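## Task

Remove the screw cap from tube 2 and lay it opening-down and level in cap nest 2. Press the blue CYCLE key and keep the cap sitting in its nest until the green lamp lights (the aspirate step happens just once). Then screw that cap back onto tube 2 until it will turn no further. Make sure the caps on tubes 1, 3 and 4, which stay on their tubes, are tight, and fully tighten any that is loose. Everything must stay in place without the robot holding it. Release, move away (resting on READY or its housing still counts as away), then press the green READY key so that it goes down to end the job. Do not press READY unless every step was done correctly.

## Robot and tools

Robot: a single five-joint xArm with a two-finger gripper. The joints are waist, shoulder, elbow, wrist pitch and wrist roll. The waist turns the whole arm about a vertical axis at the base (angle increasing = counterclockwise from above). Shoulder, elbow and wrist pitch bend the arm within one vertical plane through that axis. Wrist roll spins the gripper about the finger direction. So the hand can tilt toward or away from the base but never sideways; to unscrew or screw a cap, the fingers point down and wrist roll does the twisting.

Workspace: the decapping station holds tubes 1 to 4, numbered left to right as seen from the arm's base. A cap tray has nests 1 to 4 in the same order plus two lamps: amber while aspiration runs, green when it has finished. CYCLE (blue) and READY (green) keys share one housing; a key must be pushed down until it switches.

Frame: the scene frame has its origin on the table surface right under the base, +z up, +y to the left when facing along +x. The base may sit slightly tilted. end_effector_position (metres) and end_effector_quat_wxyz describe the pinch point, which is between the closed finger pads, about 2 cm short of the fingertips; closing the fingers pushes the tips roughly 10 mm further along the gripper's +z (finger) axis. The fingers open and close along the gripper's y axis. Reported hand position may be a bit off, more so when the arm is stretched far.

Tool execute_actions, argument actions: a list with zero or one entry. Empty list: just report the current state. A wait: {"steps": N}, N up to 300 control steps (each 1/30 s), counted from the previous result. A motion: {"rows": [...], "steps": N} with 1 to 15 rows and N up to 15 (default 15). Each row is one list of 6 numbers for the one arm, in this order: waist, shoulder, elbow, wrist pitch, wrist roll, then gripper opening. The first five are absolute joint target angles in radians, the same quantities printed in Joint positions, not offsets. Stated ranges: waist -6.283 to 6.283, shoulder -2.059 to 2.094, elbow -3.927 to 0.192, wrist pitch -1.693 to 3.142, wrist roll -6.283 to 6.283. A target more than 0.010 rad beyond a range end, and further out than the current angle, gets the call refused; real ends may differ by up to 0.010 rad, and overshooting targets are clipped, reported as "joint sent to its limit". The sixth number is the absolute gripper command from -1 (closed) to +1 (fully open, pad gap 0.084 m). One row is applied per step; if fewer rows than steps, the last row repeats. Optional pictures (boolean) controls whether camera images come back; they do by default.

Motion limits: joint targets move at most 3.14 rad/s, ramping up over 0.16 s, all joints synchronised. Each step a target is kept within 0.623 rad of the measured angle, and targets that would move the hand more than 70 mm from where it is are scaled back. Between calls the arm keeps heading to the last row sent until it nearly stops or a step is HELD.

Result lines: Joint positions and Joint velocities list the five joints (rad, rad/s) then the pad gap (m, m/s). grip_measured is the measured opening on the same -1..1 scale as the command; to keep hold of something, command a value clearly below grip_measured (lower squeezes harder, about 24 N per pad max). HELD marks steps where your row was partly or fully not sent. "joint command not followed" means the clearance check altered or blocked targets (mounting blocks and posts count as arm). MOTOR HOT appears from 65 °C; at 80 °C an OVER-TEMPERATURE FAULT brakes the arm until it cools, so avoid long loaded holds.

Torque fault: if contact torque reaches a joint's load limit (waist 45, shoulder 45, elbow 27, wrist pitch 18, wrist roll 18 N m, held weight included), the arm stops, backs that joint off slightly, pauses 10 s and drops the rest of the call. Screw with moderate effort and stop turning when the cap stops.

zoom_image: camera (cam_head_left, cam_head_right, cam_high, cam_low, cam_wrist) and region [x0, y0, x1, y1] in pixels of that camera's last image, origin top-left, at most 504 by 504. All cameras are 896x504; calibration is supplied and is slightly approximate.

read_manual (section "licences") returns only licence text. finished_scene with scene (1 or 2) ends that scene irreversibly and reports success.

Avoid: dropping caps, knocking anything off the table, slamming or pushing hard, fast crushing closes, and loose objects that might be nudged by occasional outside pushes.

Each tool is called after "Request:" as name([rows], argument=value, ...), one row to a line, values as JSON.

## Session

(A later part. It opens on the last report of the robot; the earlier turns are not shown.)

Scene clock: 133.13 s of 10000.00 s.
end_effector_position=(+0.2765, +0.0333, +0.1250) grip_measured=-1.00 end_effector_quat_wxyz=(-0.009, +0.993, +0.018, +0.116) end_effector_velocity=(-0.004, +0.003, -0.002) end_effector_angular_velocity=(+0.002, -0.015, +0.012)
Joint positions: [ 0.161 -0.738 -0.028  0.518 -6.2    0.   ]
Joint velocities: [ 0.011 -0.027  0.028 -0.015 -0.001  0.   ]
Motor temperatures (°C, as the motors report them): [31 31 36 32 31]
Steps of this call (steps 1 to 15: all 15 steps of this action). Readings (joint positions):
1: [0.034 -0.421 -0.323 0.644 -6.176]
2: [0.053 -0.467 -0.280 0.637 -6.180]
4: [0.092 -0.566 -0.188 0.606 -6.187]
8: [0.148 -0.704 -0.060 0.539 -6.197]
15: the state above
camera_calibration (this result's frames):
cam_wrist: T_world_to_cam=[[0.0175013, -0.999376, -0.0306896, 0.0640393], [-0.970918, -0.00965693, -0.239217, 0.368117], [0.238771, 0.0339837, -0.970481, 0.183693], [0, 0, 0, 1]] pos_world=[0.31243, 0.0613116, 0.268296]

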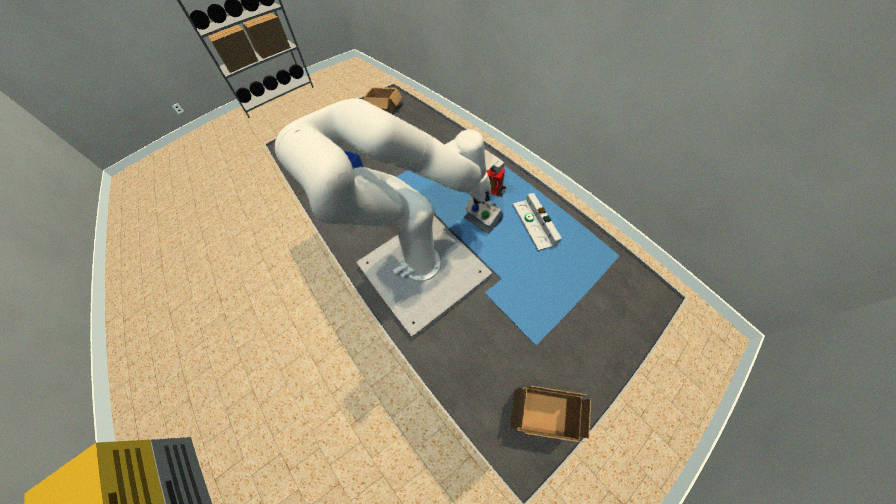

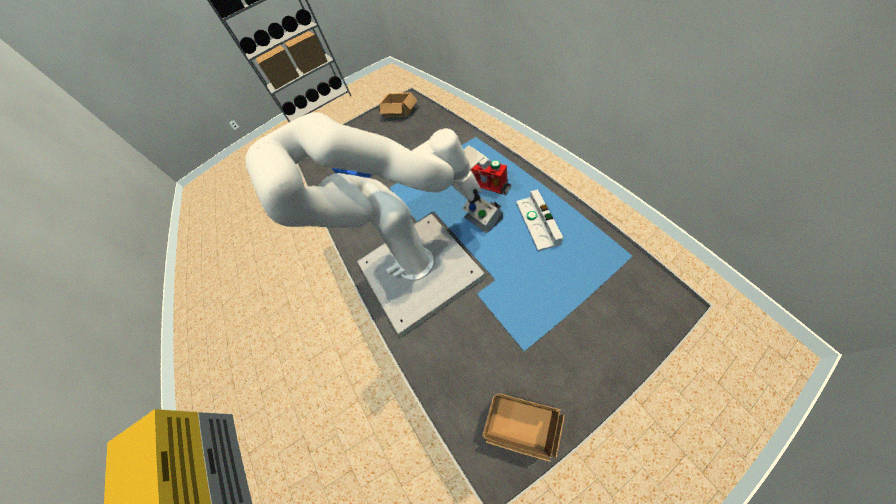

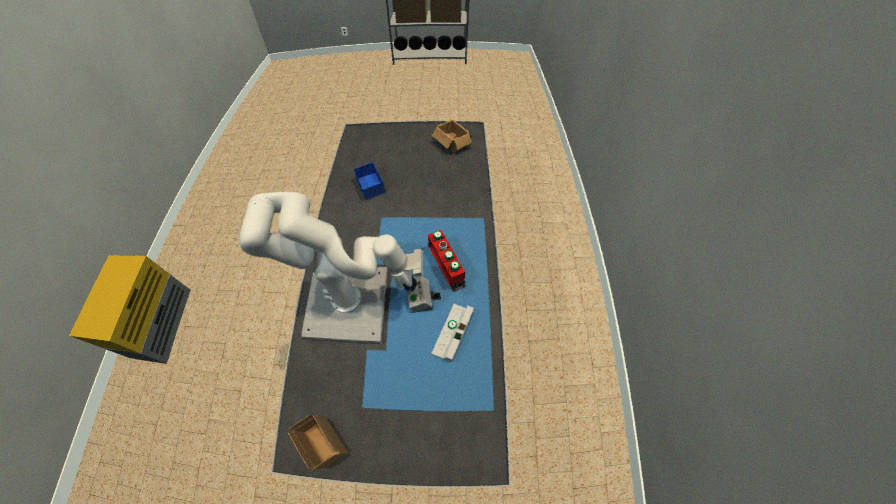

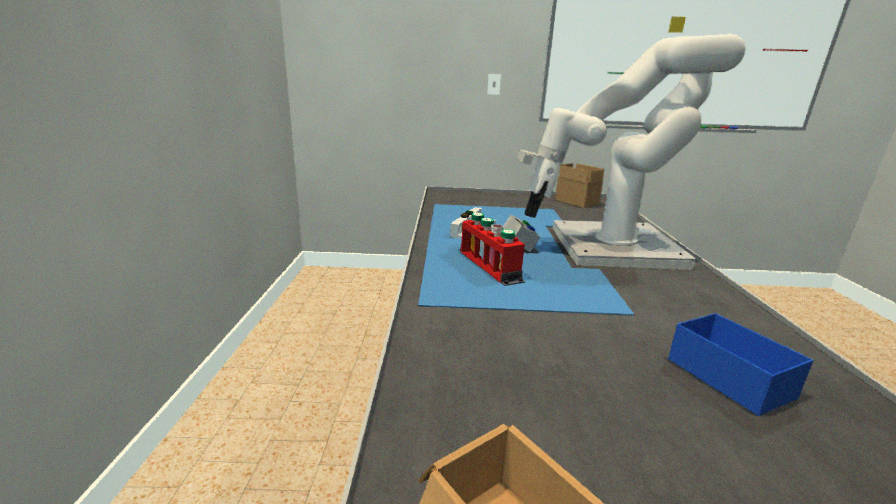

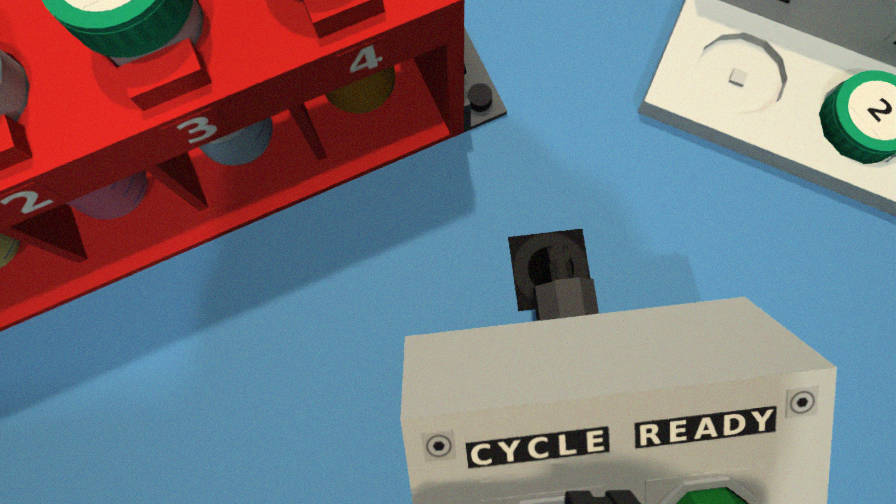

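Request:
execute_actions([
  {"rows":[[0.163,-0.6,-0.033,0.38,-6.2,-1]],"steps":15},
])

Request:
zoom_image(camera="cam_head_right", region=[440,170,520,250])

Scene clock: 137.63 s of 10000.00 s.
end_effector_position=(+0.2842, +0.0346, +0.1070) grip_measured=-1.00 end_effector_quat_wxyz=(-0.010, +0.993, +0.018, +0.119) end_effector_velocity=(+0.001, +0.000, -0.001) end_effector_angular_velocity=(-0.000, -0.003, +0.002)
Joint positions: [ 0.163 -0.602 -0.033  0.381 -6.2    0.   ]
Joint velocities: [ 0.     0.012 -0.001 -0.014 -0.002  0.   ]
Motor temperatures (°C, as the motors report them): [31 31 36 32 31]
Steps of this call (steps 1 to 15: the robot went on to your last target; steps 16 to 120: nothing new was sent; steps 121 to 135: all 15 steps of this action). Readings (joint positions):
121: [0.163 -0.742 -0.025 0.517 -6.200]
122: [0.163 -0.739 -0.025 0.513 -6.200]
124: [0.163 -0.704 -0.028 0.477 -6.200]
128: [0.163 -0.620 -0.031 0.403 -6.200]
135: the state above
camera_calibration (this result's frames):
cam_wrist: T_world_to_cam=[[0.019415, -0.999327, -0.0311328, 0.0641217], [-0.969783, -0.0112486, -0.24371, 0.371535], [0.243196, 0.0349237, -0.969348, 0.162872], [0, 0, 0, 1]] pos_world=[0.319453, 0.0625696, 0.250423]

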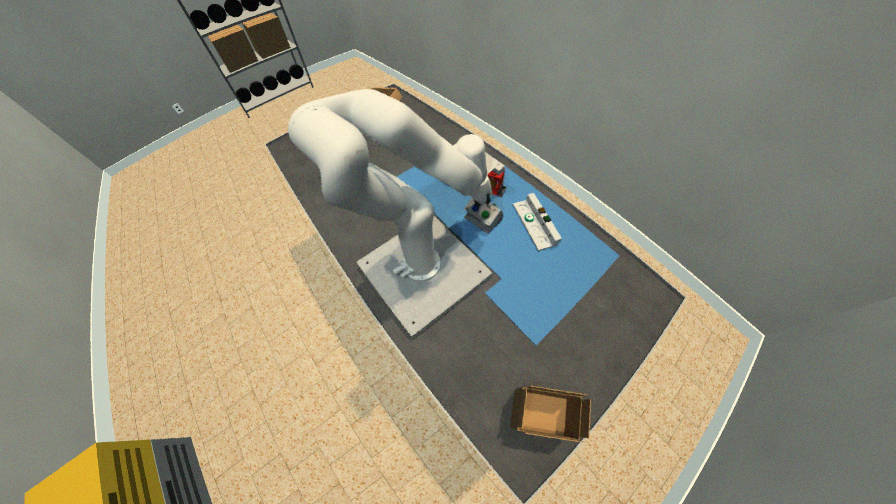

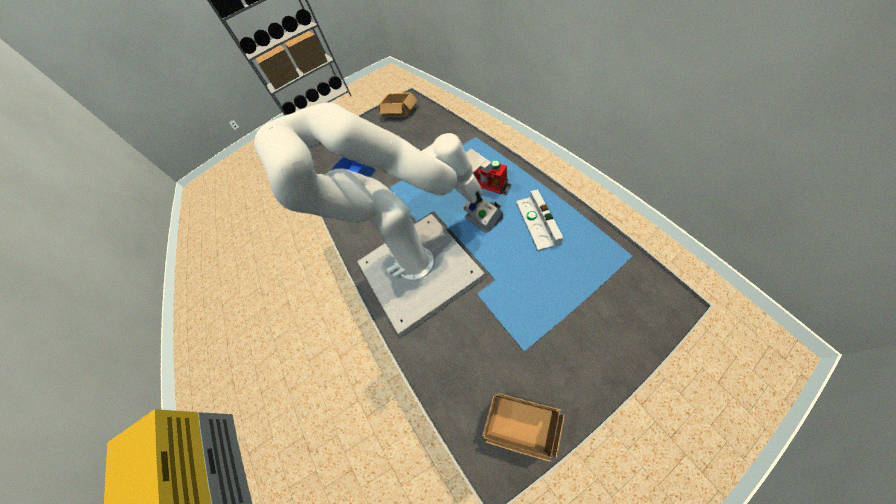

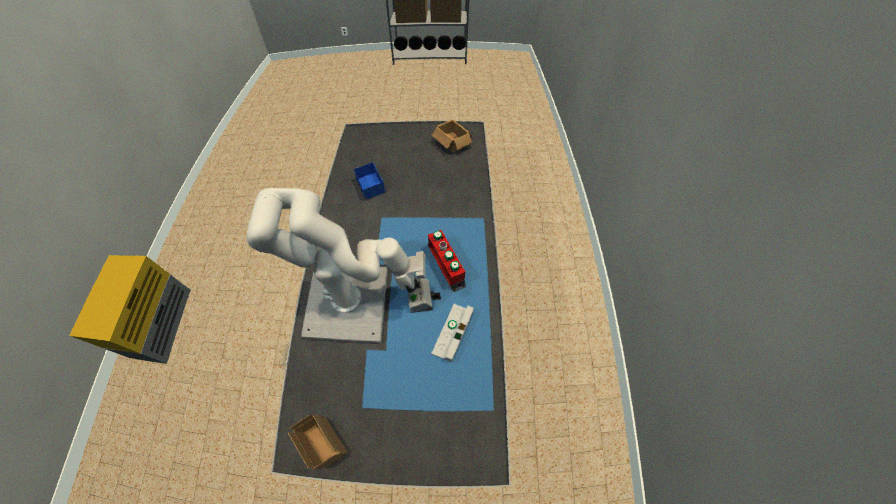

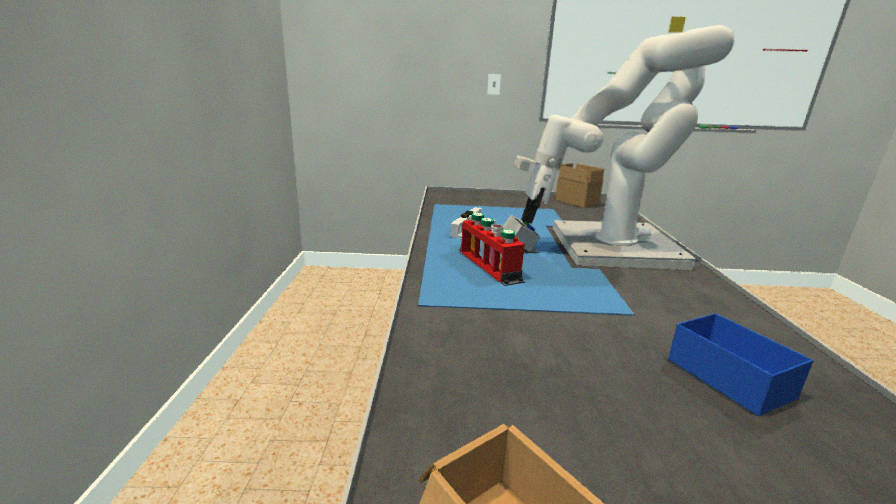

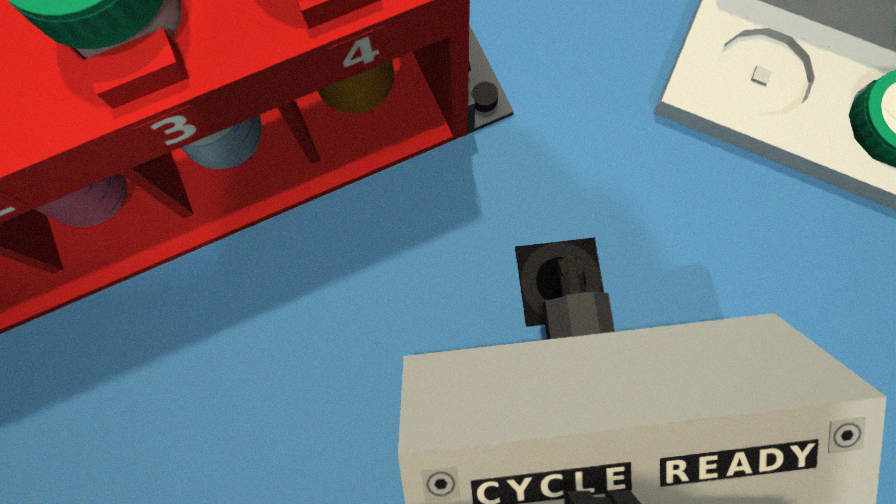

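Region (440, 170, 520, 250) of cam_head_right's 896x504 image, scaled by 6.300, with more detail than that image has.

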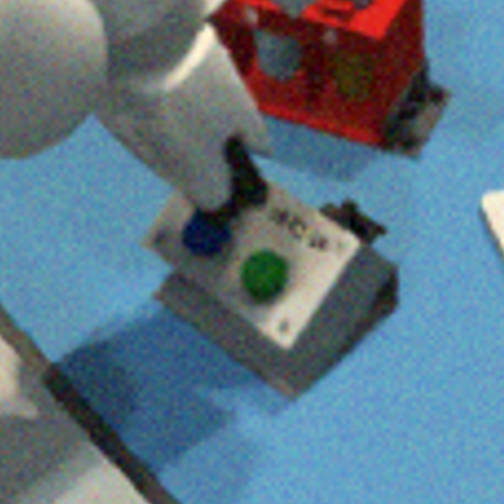

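Request:
execute_actions([
  {"rows":[[0.175,-0.52,-0.038,0.305,-6.2,-1],[0.175,-0.52,-0.038,0.305,-6.2,-1],[0.175,-0.52,-0.038,0.305,-6.2,-1],[0.175,-0.52,-0.038,0.305,-6.2,-1],[0.175,-0.52,-0.038,0.305,-6.2,-1],[0.175,-0.52,-0.038,0.305,-6.2,-1],[0.175,-0.45,-0.042,0.242,-6.2,-1]],"steps":15},
])

Scene clock: 150.63 s of 10000.00 s.
end_effector_position=(+0.2987, +0.0393, +0.1113) grip_measured=-1.00 end_effector_quat_wxyz=(-0.013, +0.989, +0.023, +0.145) end_effector_velocity=(-0.000, +0.000, -0.000) end_effector_angular_velocity=(+0.000, +0.001, +0.000)
Joint positions: [ 0.173 -0.567 -0.041  0.301 -6.2    0.   ]
Joint velocities: [0.001 0.    0.    0.    0.001 0.   ]
Motor temperatures (°C, as the motors report them): [31 30 36 33 31]
TORQUE FAULT: the external load on joint 2 (shoulder) reached its load limit, and the arm stopped for 10 seconds. The arm's remaining commands of this call were not run. Joint 2 (shoulder) moved back by up to 3 degrees. The arm holds there, with its grip as last carried out, and accepts commands again: back off and push less far. The arm stops again, at the same cost, whenever a joint's load reaches its limit.
The stop began at step 90 of this call (marked STOPPED below). From that step on the arm followed nothing that you had sent. 5 steps, steps kept back included, did not run and will not run. Nothing is kept back now, and the robot has no last target.
Steps of this call (steps 1 to 15: the robot went on to your last target; steps 16 to 79: nothing new was sent; steps 80 to 89: the first 10 steps of this action; steps 90 to 390: the stop). Readings (joint positions):
80: [0.163 -0.600 -0.033 0.380 -6.200]
81: [0.163 -0.597 -0.033 0.377 -6.200]
83: [0.167 -0.571 -0.036 0.351 -6.200]
87: [0.172 -0.530 -0.038 0.315 -6.200]
90: [0.173 -0.522 -0.041 0.310 -6.200] STOPPED
390: the state above
camera_calibration (this result's frames):
cam_wrist: T_world_to_cam=[[0.0310556, -0.998845, -0.0366611, 0.065805], [-0.955267, -0.0188679, -0.295143, 0.388348], [0.29411, 0.044187, -0.95475, 0.146211], [0, 0, 0, 1]] pos_world=[0.32593, 0.0665957, 0.256625]

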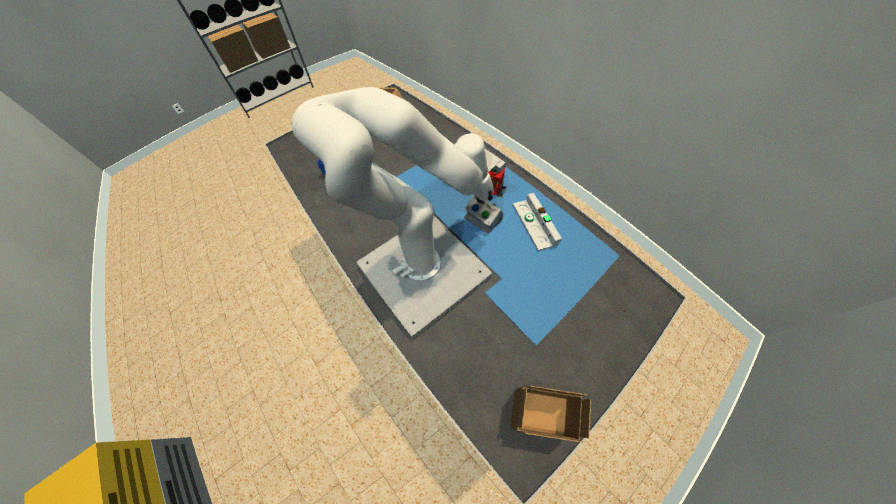

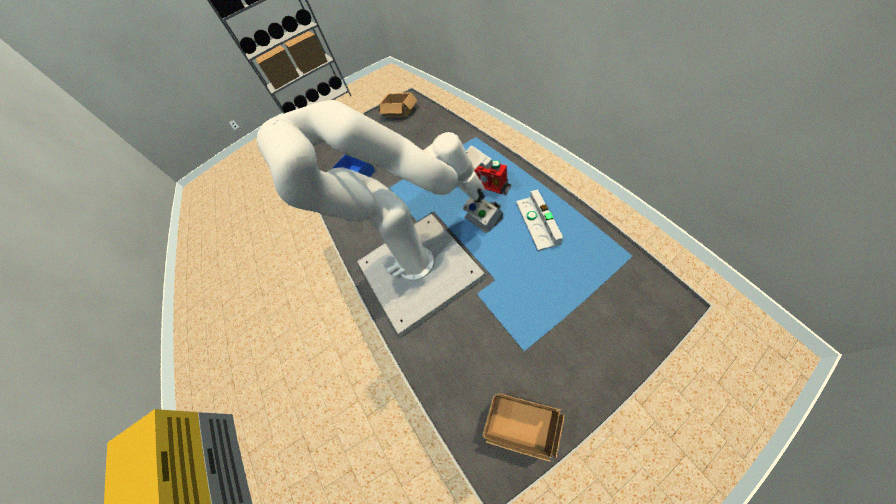

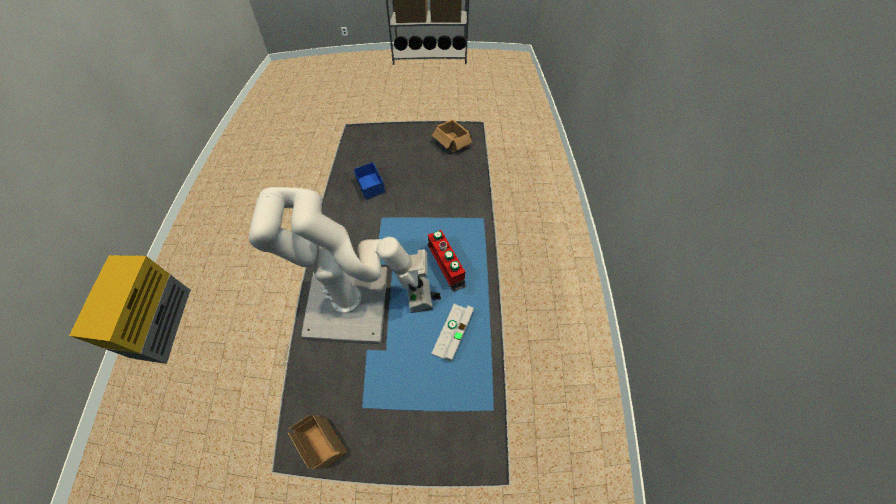

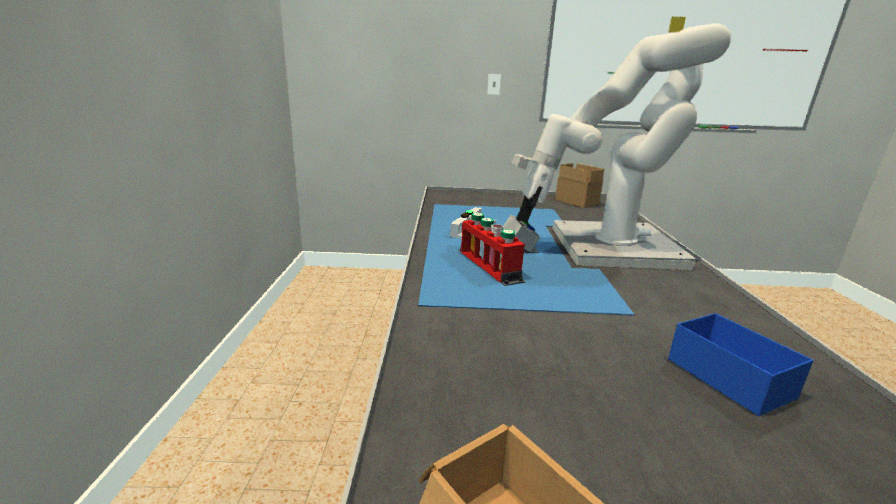

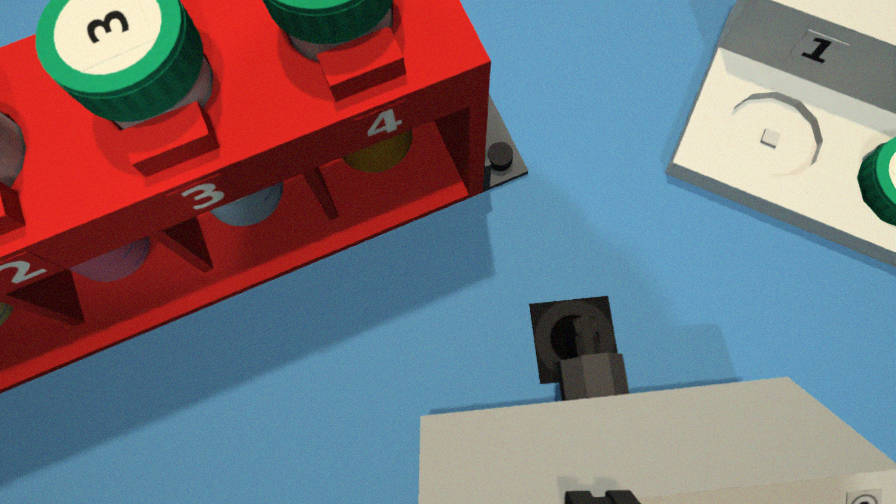

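Request:
execute_actions([
  {"rows":[[0.17,-0.7,-0.04,0.55,-6.2,-1],[0.1,-0.6,-0.2,0.7,-6.15,-0.5],[0,-0.3,-0.55,0.85,-6.12,0.25],[-0.173,0.1,-0.81,0.7,-6.12,0.25]],"steps":15},
], pictures=false)

Request:
execute_actions([
  {"rows":[[-0.173,0.1,-0.81,0.7,-6.12,0.25]],"steps":15},
], pictures=false)

Request:
execute_actions([
  {"rows":[[-0.173,0.2,-0.788,0.58,-6.12,0.25],[-0.173,0.2,-0.788,0.58,-6.12,0.25],[-0.173,0.2,-0.788,0.58,-6.12,0.25],[-0.173,0.298,-0.788,0.48,-6.12,0.25]],"steps":15},
])

Scene clock: 155.37 s of 10000.00 s.
end_effector_position=(+0.3687, -0.0261, +0.1264) grip_measured=+0.24 end_effector_quat_wxyz=(+0.003, +0.994, -0.103, +0.038) end_effector_velocity=(+0.264, -0.212, +0.003) end_effector_angular_velocity=(+0.020, +0.272, -0.627)
Joint positions: [-0.029 -0.212 -0.478  0.601 -6.148  0.054]
Joint velocities: [-0.523  1.135 -1.22   0.363  0.102  0.   ]
Motor temperatures (°C, as the motors report them): [31 30 36 33 31]
Steps of this call (steps 1 to 127: nothing new was sent; steps 128 to 142: all 15 steps of this action). Readings (joint positions):
128: [0.173 -0.567 -0.041 0.301 -6.200]
129: [0.173 -0.569 -0.041 0.305 -6.200]
131: [0.171 -0.583 -0.046 0.348 -6.197]
135: [0.113 -0.514 -0.173 0.515 -6.176]
142: the state above

Scene clock: 155.87 s of 10000.00 s.
end_effector_position=(+0.4323, -0.0934, +0.1132) grip_measured=+0.24 end_effector_quat_wxyz=(+0.005, +0.982, -0.188, -0.001) end_effector_velocity=(+0.007, -0.007, -0.001) end_effector_angular_velocity=(+0.000, +0.003, -0.015)
Joint positions: [-0.171  0.096 -0.806  0.699 -6.12   0.054]
Joint velocities: [-0.012  0.029 -0.035  0.009  0.003  0.   ]
Motor temperatures (°C, as the motors report them): [31 30 36 33 31]
Steps of this call (steps 1 to 15: all 15 steps of this action). Readings (joint positions):
1: [-0.047 -0.174 -0.519 0.613 -6.145]
2: [-0.064 -0.136 -0.559 0.625 -6.142]
4: [-0.099 -0.061 -0.638 0.649 -6.135]
8: [-0.155 0.059 -0.765 0.686 -6.124]
15: the state above

Scene clock: 156.37 s of 10000.00 s.
end_effector_position=(+0.4330, -0.0951, +0.0367) grip_measured=+0.24 end_effector_quat_wxyz=(+0.005, +0.982, -0.189, -0.001) end_effector_velocity=(+0.013, -0.003, -0.004) end_effector_angular_velocity=(-0.009, -0.039, +0.001)
Joint positions: [-0.173  0.294 -0.789  0.484 -6.12   0.054]
Joint velocities: [-0.     0.026 -0.012 -0.054 -0.001  0.   ]
Motor temperatures (°C, as the motors report them): [31 30 36 33 31]
Steps of this call (steps 1 to 15: all 15 steps of this action). Readings (joint positions):
1: [-0.172 0.097 -0.807 0.699 -6.120]
2: [-0.172 0.100 -0.808 0.696 -6.120]
4: [-0.172 0.126 -0.806 0.660 -6.120]
8: [-0.173 0.237 -0.790 0.548 -6.120]
15: the state above
camera_calibration (this result's frames):
cam_wrist: T_world_to_cam=[[-0.391444, -0.9202, -0.00168942, 0.113842], [-0.920159, 0.391443, -0.00888546, 0.505401], [0.00883772, -0.00192363, -0.999959, 0.162238], [0, 0, 0, 1]] pos_world=[0.508178, -0.0927663, 0.166915]

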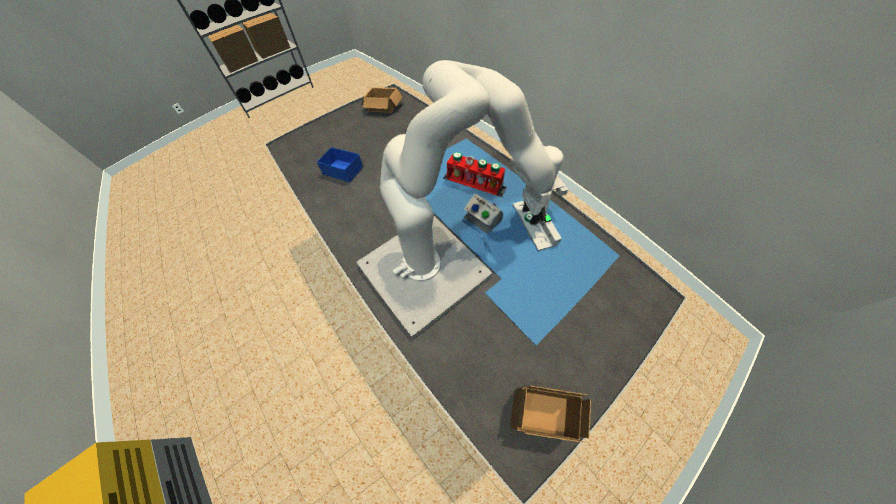

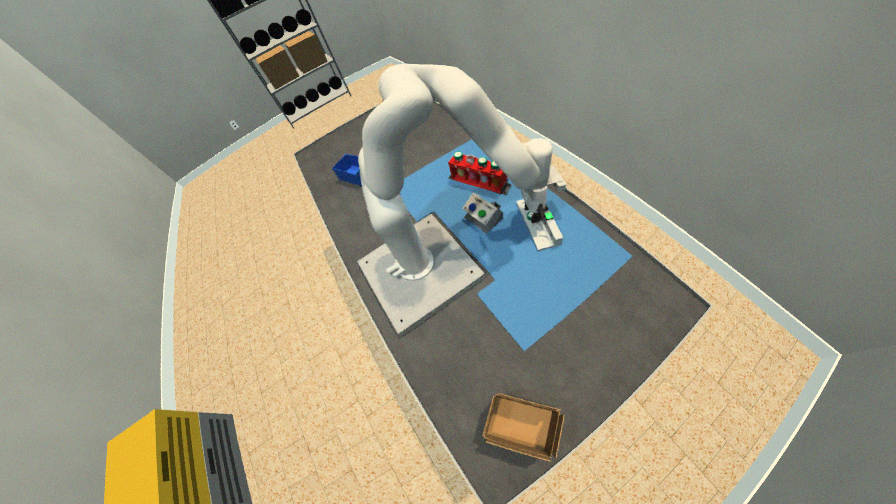

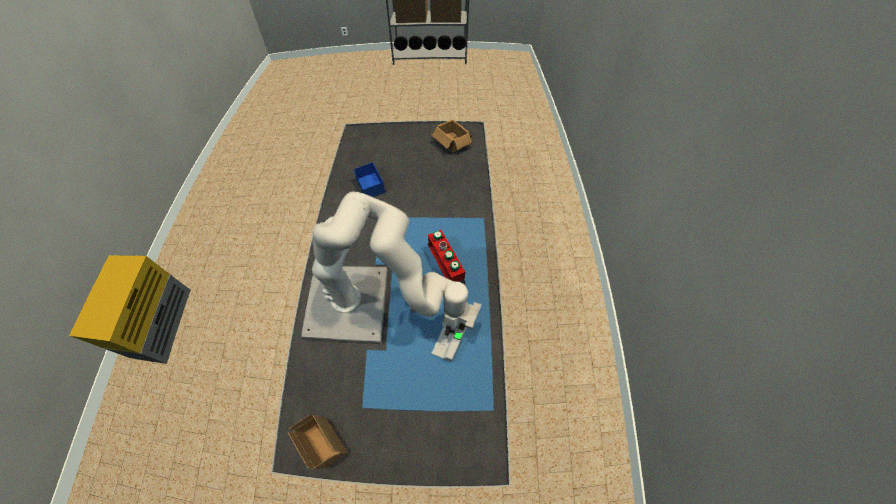

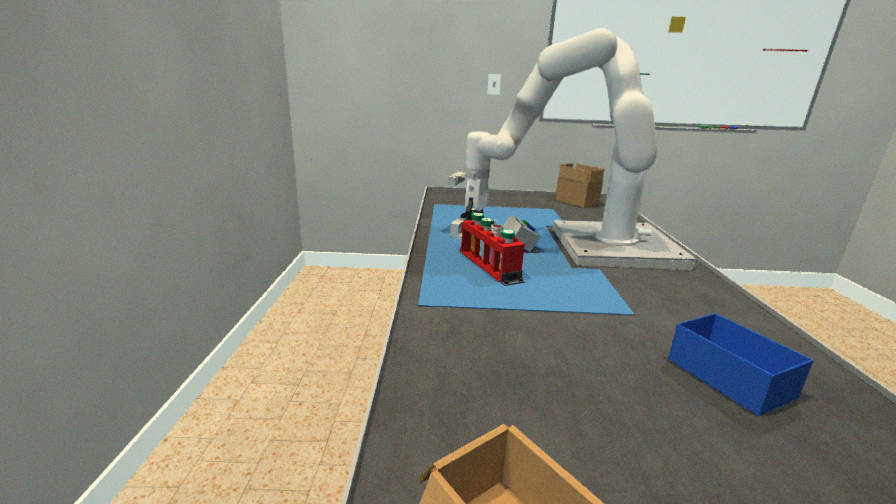

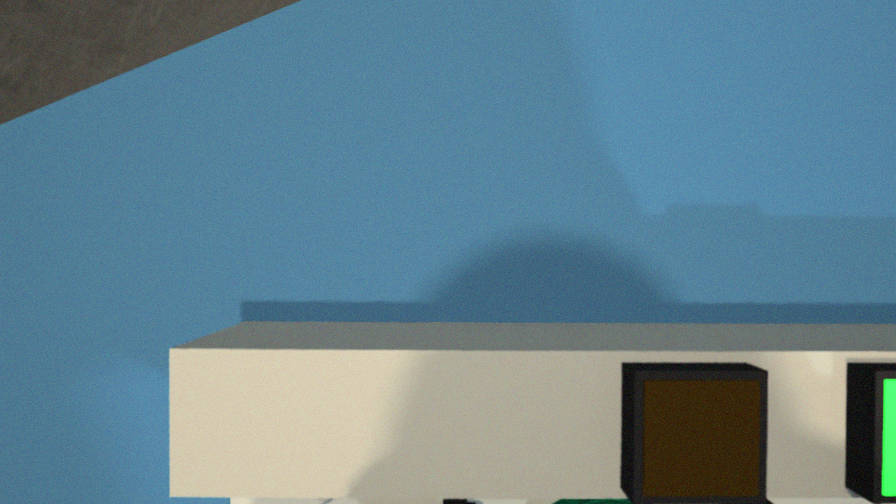

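Request:
execute_actions([
  {"rows":[[-0.173,0.298,-0.788,0.48,-6.12,0.1],[-0.173,0.298,-0.788,0.48,-6.12,-0.05],[-0.173,0.298,-0.788,0.48,-6.12,-0.2],[-0.173,0.298,-0.788,0.48,-6.12,-0.35],[-0.173,0.298,-0.788,0.48,-6.12,-0.5],[-0.173,0.298,-0.788,0.48,-6.12,-0.65],[-0.173,0.298,-0.788,0.48,-6.12,-0.8],[-0.173,0.298,-0.788,0.48,-6.12,-0.8],[-0.173,0.298,-0.788,0.48,-6.12,-0.8],[-0.173,0.298,-0.788,0.48,-6.12,-0.8],[-0.173,0.2,-0.788,0.58,-6.12,-0.8],[-0.173,0.1,-0.81,0.7,-6.12,-0.8]],"steps":15},
], pictures=false)

Request:
execute_actions([
  {"rows":[[-0.173,0.0,-0.85,0.83,-6.15,-0.8],[-0.173,-0.084,-0.877,0.954,-6.2,-0.8],[-0.1,-0.084,-0.877,0.954,-6.2,-0.8],[0.1,-0.084,-0.877,0.954,-6.2,-0.8],[0.3,-0.084,-0.877,0.954,-6.2,-0.8],[0.5025,-0.084,-0.877,0.954,-6.26,-0.8]],"steps":15},
], pictures=false)

Request:
execute_actions([
  {"rows":[[0.5025,-0.084,-0.877,0.954,-6.26,-0.8]],"steps":12},
], pictures=false)

Request:
execute_actions([
  {"rows":[[0.5025,-0.02,-0.845,0.855,-6.26,-0.8]],"steps":15},
])

Request:
zoom_image(camera="cam_low", region=[440,180,550,260])

Scene clock: 169.30 s of 10000.00 s.
end_effector_position=(+0.4288, -0.0938, +0.0572) grip_measured=-0.26 end_effector_quat_wxyz=(+0.005, +0.982, -0.188, -0.009) end_effector_velocity=(+0.025, +0.005, +0.385) end_effector_angular_velocity=(-0.005, -0.026, +0.016)
Joint positions: [-0.173  0.233 -0.787  0.558 -6.12   0.033]
Joint velocities: [ 0.015 -0.985 -0.101  1.06   0.     0.   ]
Motor temperatures (°C, as the motors report them): [31 31 36 33 31]
Steps of this call (steps 1 to 15: the robot went on to your last target; steps 16 to 373: nothing new was sent; steps 374 to 388: all 15 steps of this action). Readings (joint positions):
374: [-0.173 0.298 -0.788 0.480 -6.120]
375: [-0.173 0.298 -0.788 0.480 -6.120]
377: [-0.173 0.297 -0.789 0.480 -6.120]
381: [-0.174 0.297 -0.789 0.480 -6.120]
388: the state above

Scene clock: 169.80 s of 10000.00 s.
end_effector_position=(+0.4423, +0.0234, +0.1536) grip_measured=-0.26 end_effector_quat_wxyz=(+0.003, +1.000, -0.022, -0.003) end_effector_velocity=(-0.031, +0.357, +0.083) end_effector_angular_velocity=(+0.012, +0.018, +0.954)
Joint positions: [ 0.094  0.015 -0.847  0.824 -6.187  0.033]
Joint velocities: [ 0.812 -0.191 -0.056  0.258 -0.143  0.   ]
Motor temperatures (°C, as the motors report them): [31 31 36 33 31]
Steps of this call (steps 1 to 15: all 15 steps of this action). Readings (joint positions):
1: [-0.172 0.200 -0.792 0.593 -6.120]
2: [-0.172 0.168 -0.800 0.625 -6.120]
4: [-0.172 0.114 -0.817 0.689 -6.131]
8: [-0.098 0.056 -0.836 0.764 -6.153]
15: the state above

Scene clock: 170.20 s of 10000.00 s.
end_effector_position=(+0.4065, +0.1606, +0.1889) grip_measured=-0.26 end_effector_quat_wxyz=(+0.001, +0.986, +0.168, -0.004) end_effector_velocity=(-0.139, +0.309, +0.088) end_effector_angular_velocity=(+0.015, -0.002, +0.914)
Joint positions: [ 0.419 -0.064 -0.871  0.927 -6.245  0.033]
Joint velocities: [ 0.779 -0.191 -0.06   0.242 -0.135 -0.   ]
Motor temperatures (°C, as the motors report them): [31 31 36 33 31]
Steps of this call (steps 1 to 12: all 12 steps of this action). Readings (joint positions):
1: [0.122 0.008 -0.848 0.832 -6.192]
2: [0.149 0.002 -0.850 0.841 -6.197]
4: [0.203 -0.011 -0.854 0.858 -6.206]
8: [0.311 -0.037 -0.863 0.893 -6.226]
12: the state above

Scene clock: 170.70 s of 10000.00 s.
end_effector_position=(+0.3942, +0.1944, +0.1658) grip_measured=-0.26 end_effector_quat_wxyz=(+0.001, +0.976, +0.216, -0.003) end_effector_velocity=(-0.001, +0.002, -0.003) end_effector_angular_velocity=(-0.000, +0.001, +0.007)
Joint positions: [ 0.501 -0.021 -0.846  0.856 -6.26   0.033]
Joint velocities: [ 0.006  0.005  0.005 -0.009 -0.001  0.   ]
Motor temperatures (°C, as the motors report them): [31 31 36 33 31]
Steps of this call (steps 1 to 15: all 15 steps of this action). Readings (joint positions):
1: [0.444 -0.070 -0.873 0.935 -6.249]
2: [0.463 -0.073 -0.873 0.938 -6.253]
4: [0.484 -0.061 -0.868 0.914 -6.256]
8: [0.498 -0.025 -0.846 0.869 -6.259]
15: the state above
camera_calibration (this result's frames):
cam_wrist: T_world_to_cam=[[0.400447, -0.916248, -0.011457, 0.0539167], [-0.916319, -0.400436, -0.00331964, 0.509081], [-0.00154618, 0.0118276, -0.999929, 0.293656], [0, 0, 0, 1]] pos_world=[0.445344, 0.249782, 0.295943]

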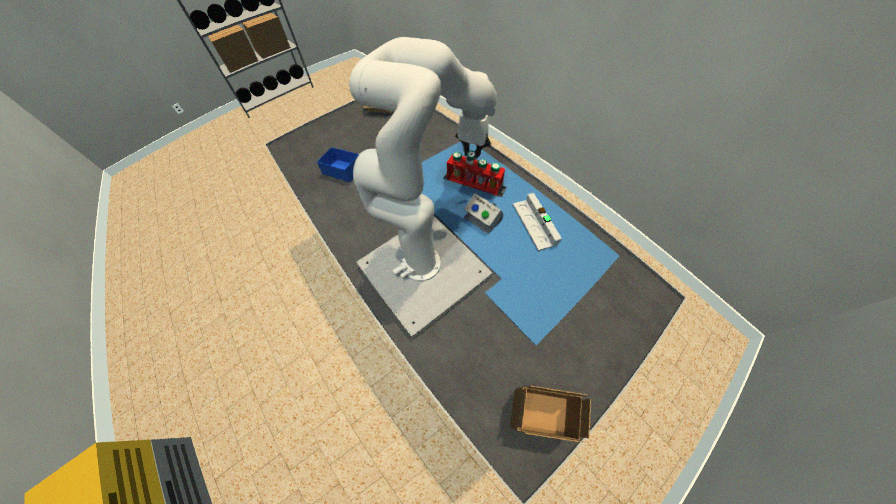

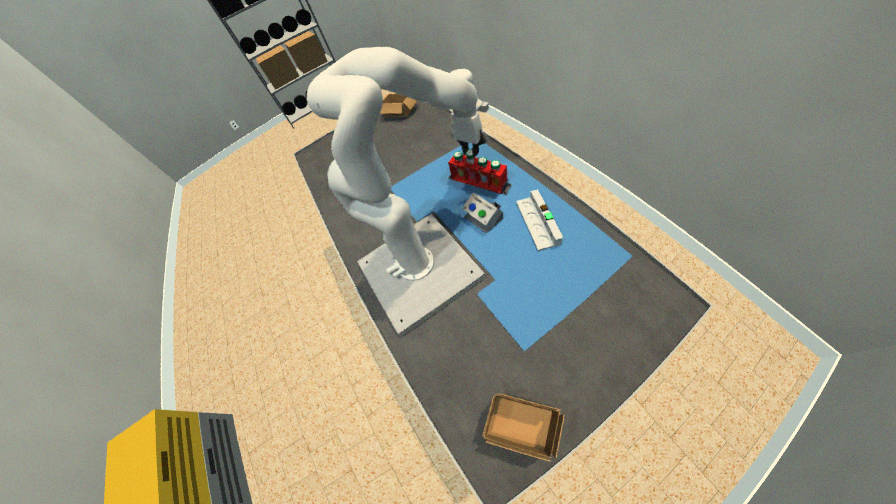

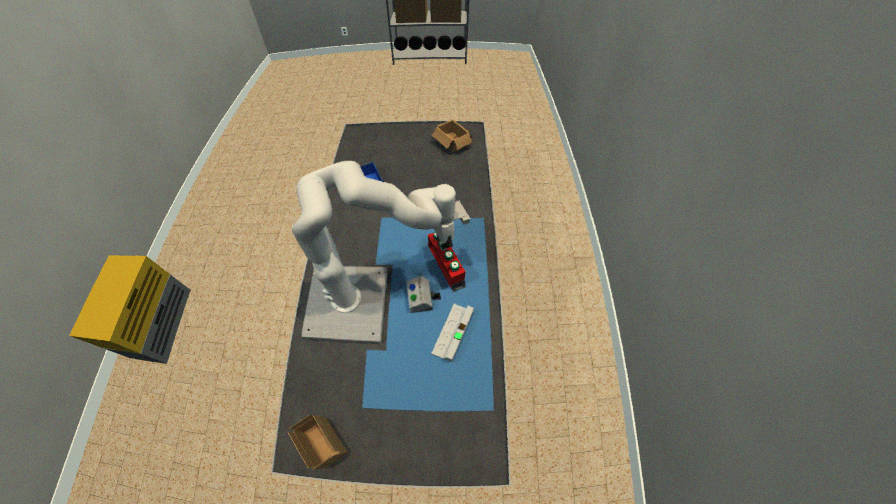

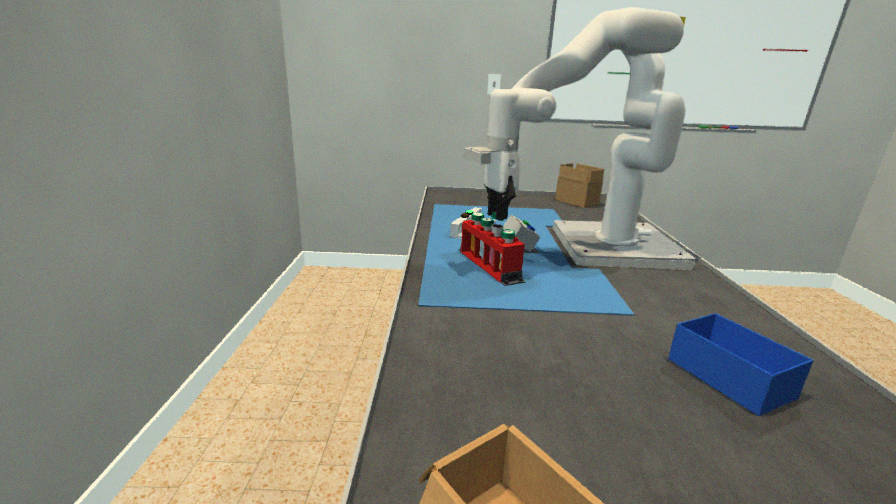

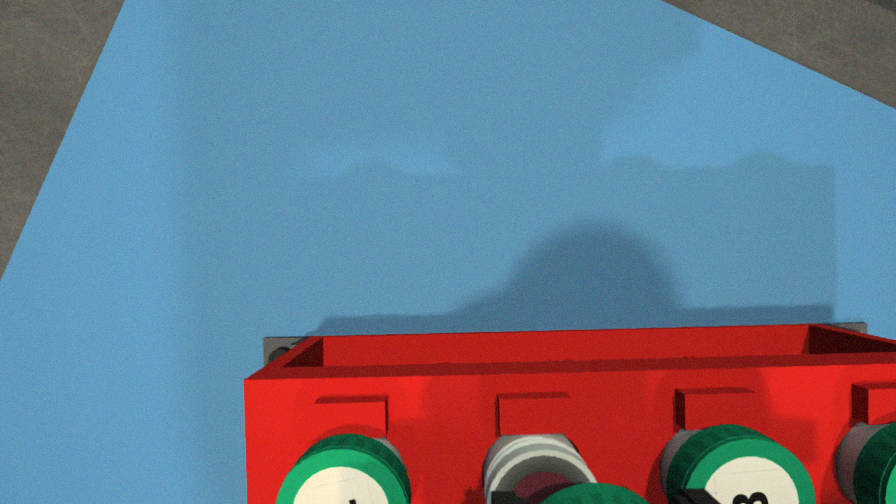

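Region (440, 180, 550, 260) of cam_low's 896x504 image, scaled by 4.582, with more detail than that image has; it fills the top 367 rows of this view, and the rest is white.

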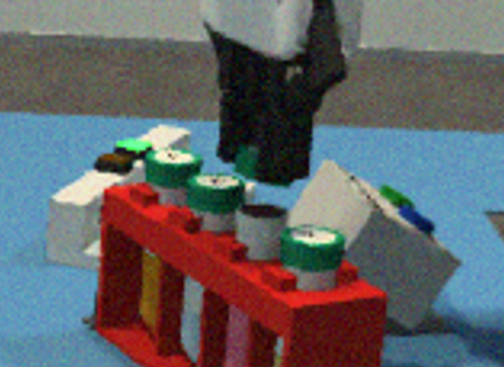

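Request:
execute_actions([
  {"rows":[[0.5025,0.005,-0.835,0.818,-6.26,-0.8],[0.5025,0.005,-0.835,0.818,-6.26,-0.8],[0.5025,0.005,-0.835,0.818,-6.26,-0.8],[0.5025,0.005,-0.835,0.818,-6.26,-0.8],[0.5025,0.005,-0.835,0.818,-6.26,-0.8],[0.5025,0.005,-0.835,0.818,-6.26,-0.8],[0.5025,0.012,-0.832,0.807,-6.26,-0.8],[0.5025,0.012,-0.832,0.807,-6.26,-0.8],[0.5025,0.02,-0.828,0.795,-6.26,-0.8],[0.5025,0.02,-0.828,0.795,-6.26,-0.8],[0.5025,0.026,-0.825,0.786,-6.26,-0.8]],"steps":15},
])

Request:
zoom_image(camera="cam_low", region=[440,180,550,260])

Scene clock: 175.07 s of 10000.00 s.
end_effector_position=(+0.3968, +0.1961, +0.1466) grip_measured=-0.26 end_effector_quat_wxyz=(-0.000, +0.976, +0.216, +0.000) end_effector_velocity=(+0.009, +0.006, -0.010) end_effector_angular_velocity=(+0.016, -0.032, +0.004)
Joint positions: [ 0.502  0.02  -0.829  0.792 -6.26   0.033]
Joint velocities: [ 0.002  0.032  0.005 -0.072 -0.001  0.002]
Motor temperatures (°C, as the motors report them): [31 31 36 33 31]
Steps of this call (steps 1 to 15: the robot went on to your last target; steps 16 to 116: nothing new was sent; steps 117 to 131: all 15 steps of this action). Readings (joint positions):
117: [0.503 -0.020 -0.845 0.855 -6.260]
118: [0.503 -0.019 -0.845 0.852 -6.260]
120: [0.503 -0.009 -0.841 0.838 -6.260]
124: [0.502 0.003 -0.835 0.821 -6.260]
131: the state above
camera_calibration (this result's frames):
cam_wrist: T_world_to_cam=[[0.401326, -0.91586, -0.0117533, 0.0538123], [-0.915927, -0.401233, -0.00946693, 0.512939], [0.00395457, 0.0145645, -0.999886, 0.271652], [0, 0, 0, 1]] pos_world=[0.447144, 0.251136, 0.277109]

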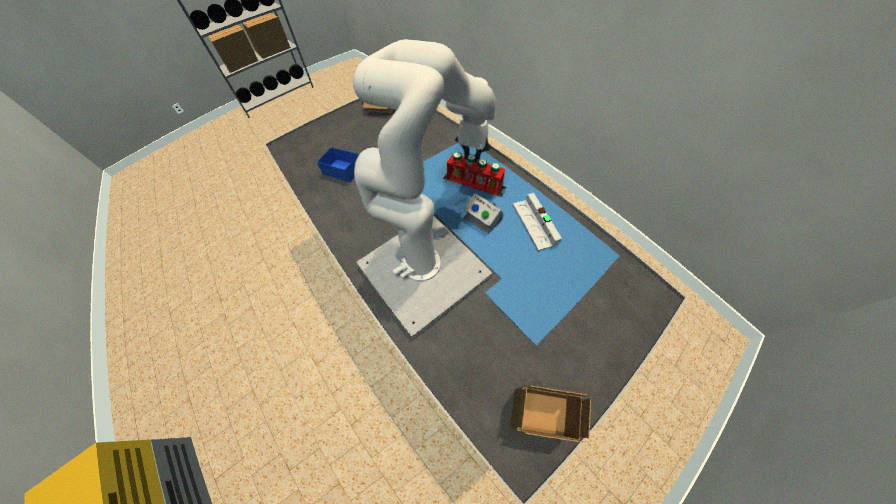

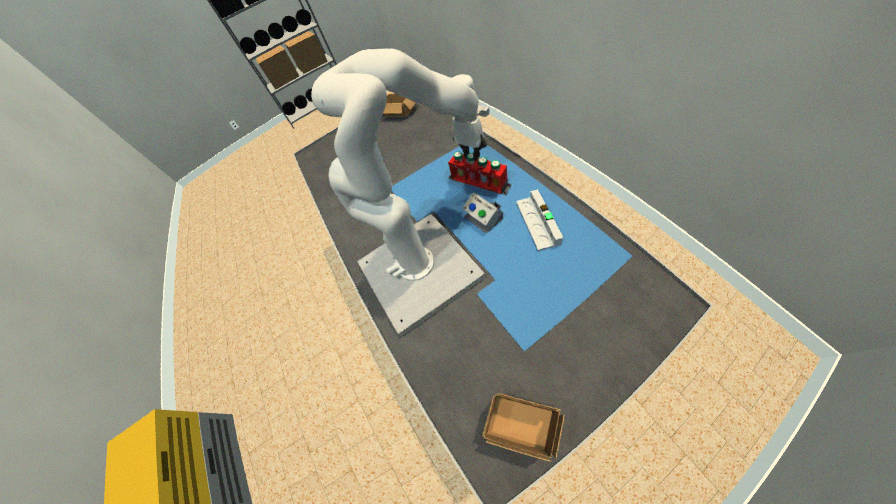

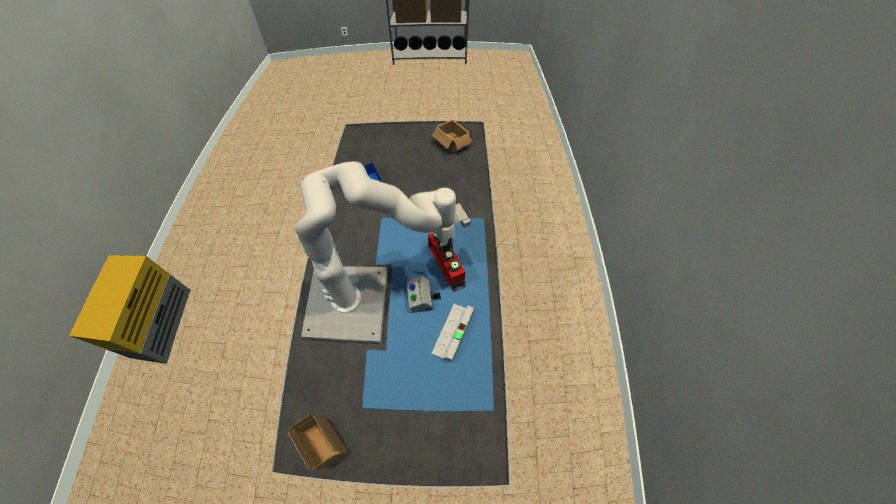

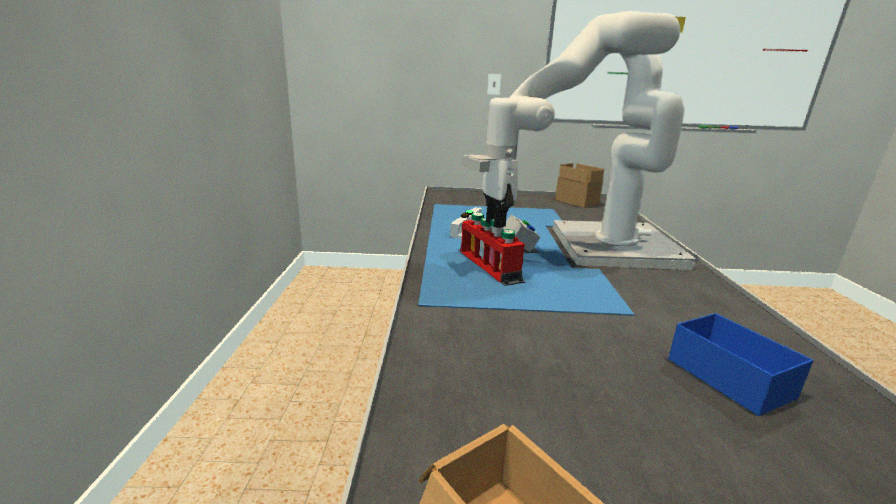

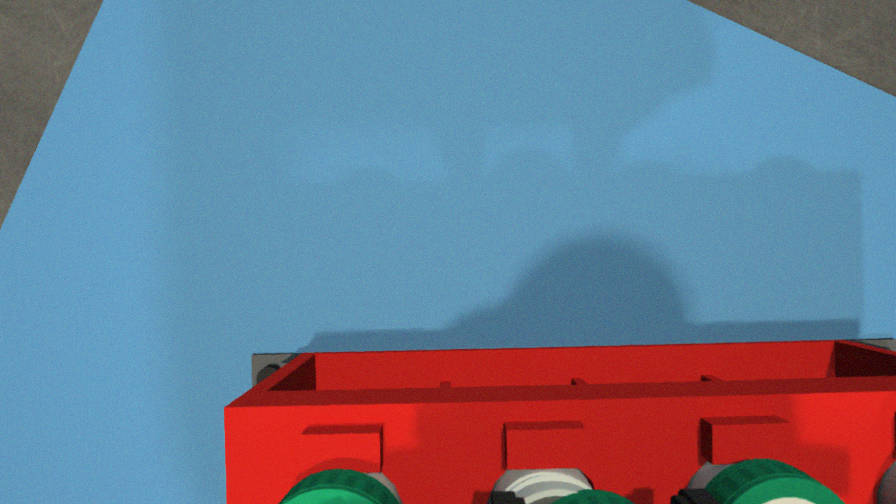

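Region (440, 180, 550, 260) of cam_low's 896x504 image, scaled by 4.582, with more detail than that image has; it fills the top 367 rows of this view, and the rest is white.

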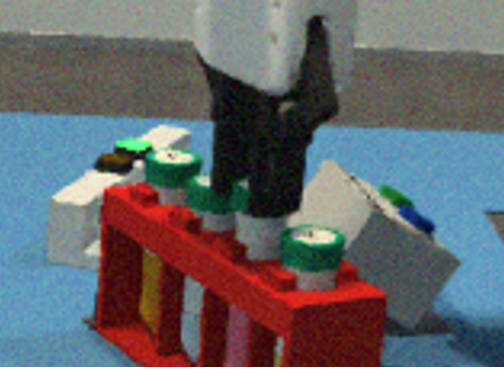

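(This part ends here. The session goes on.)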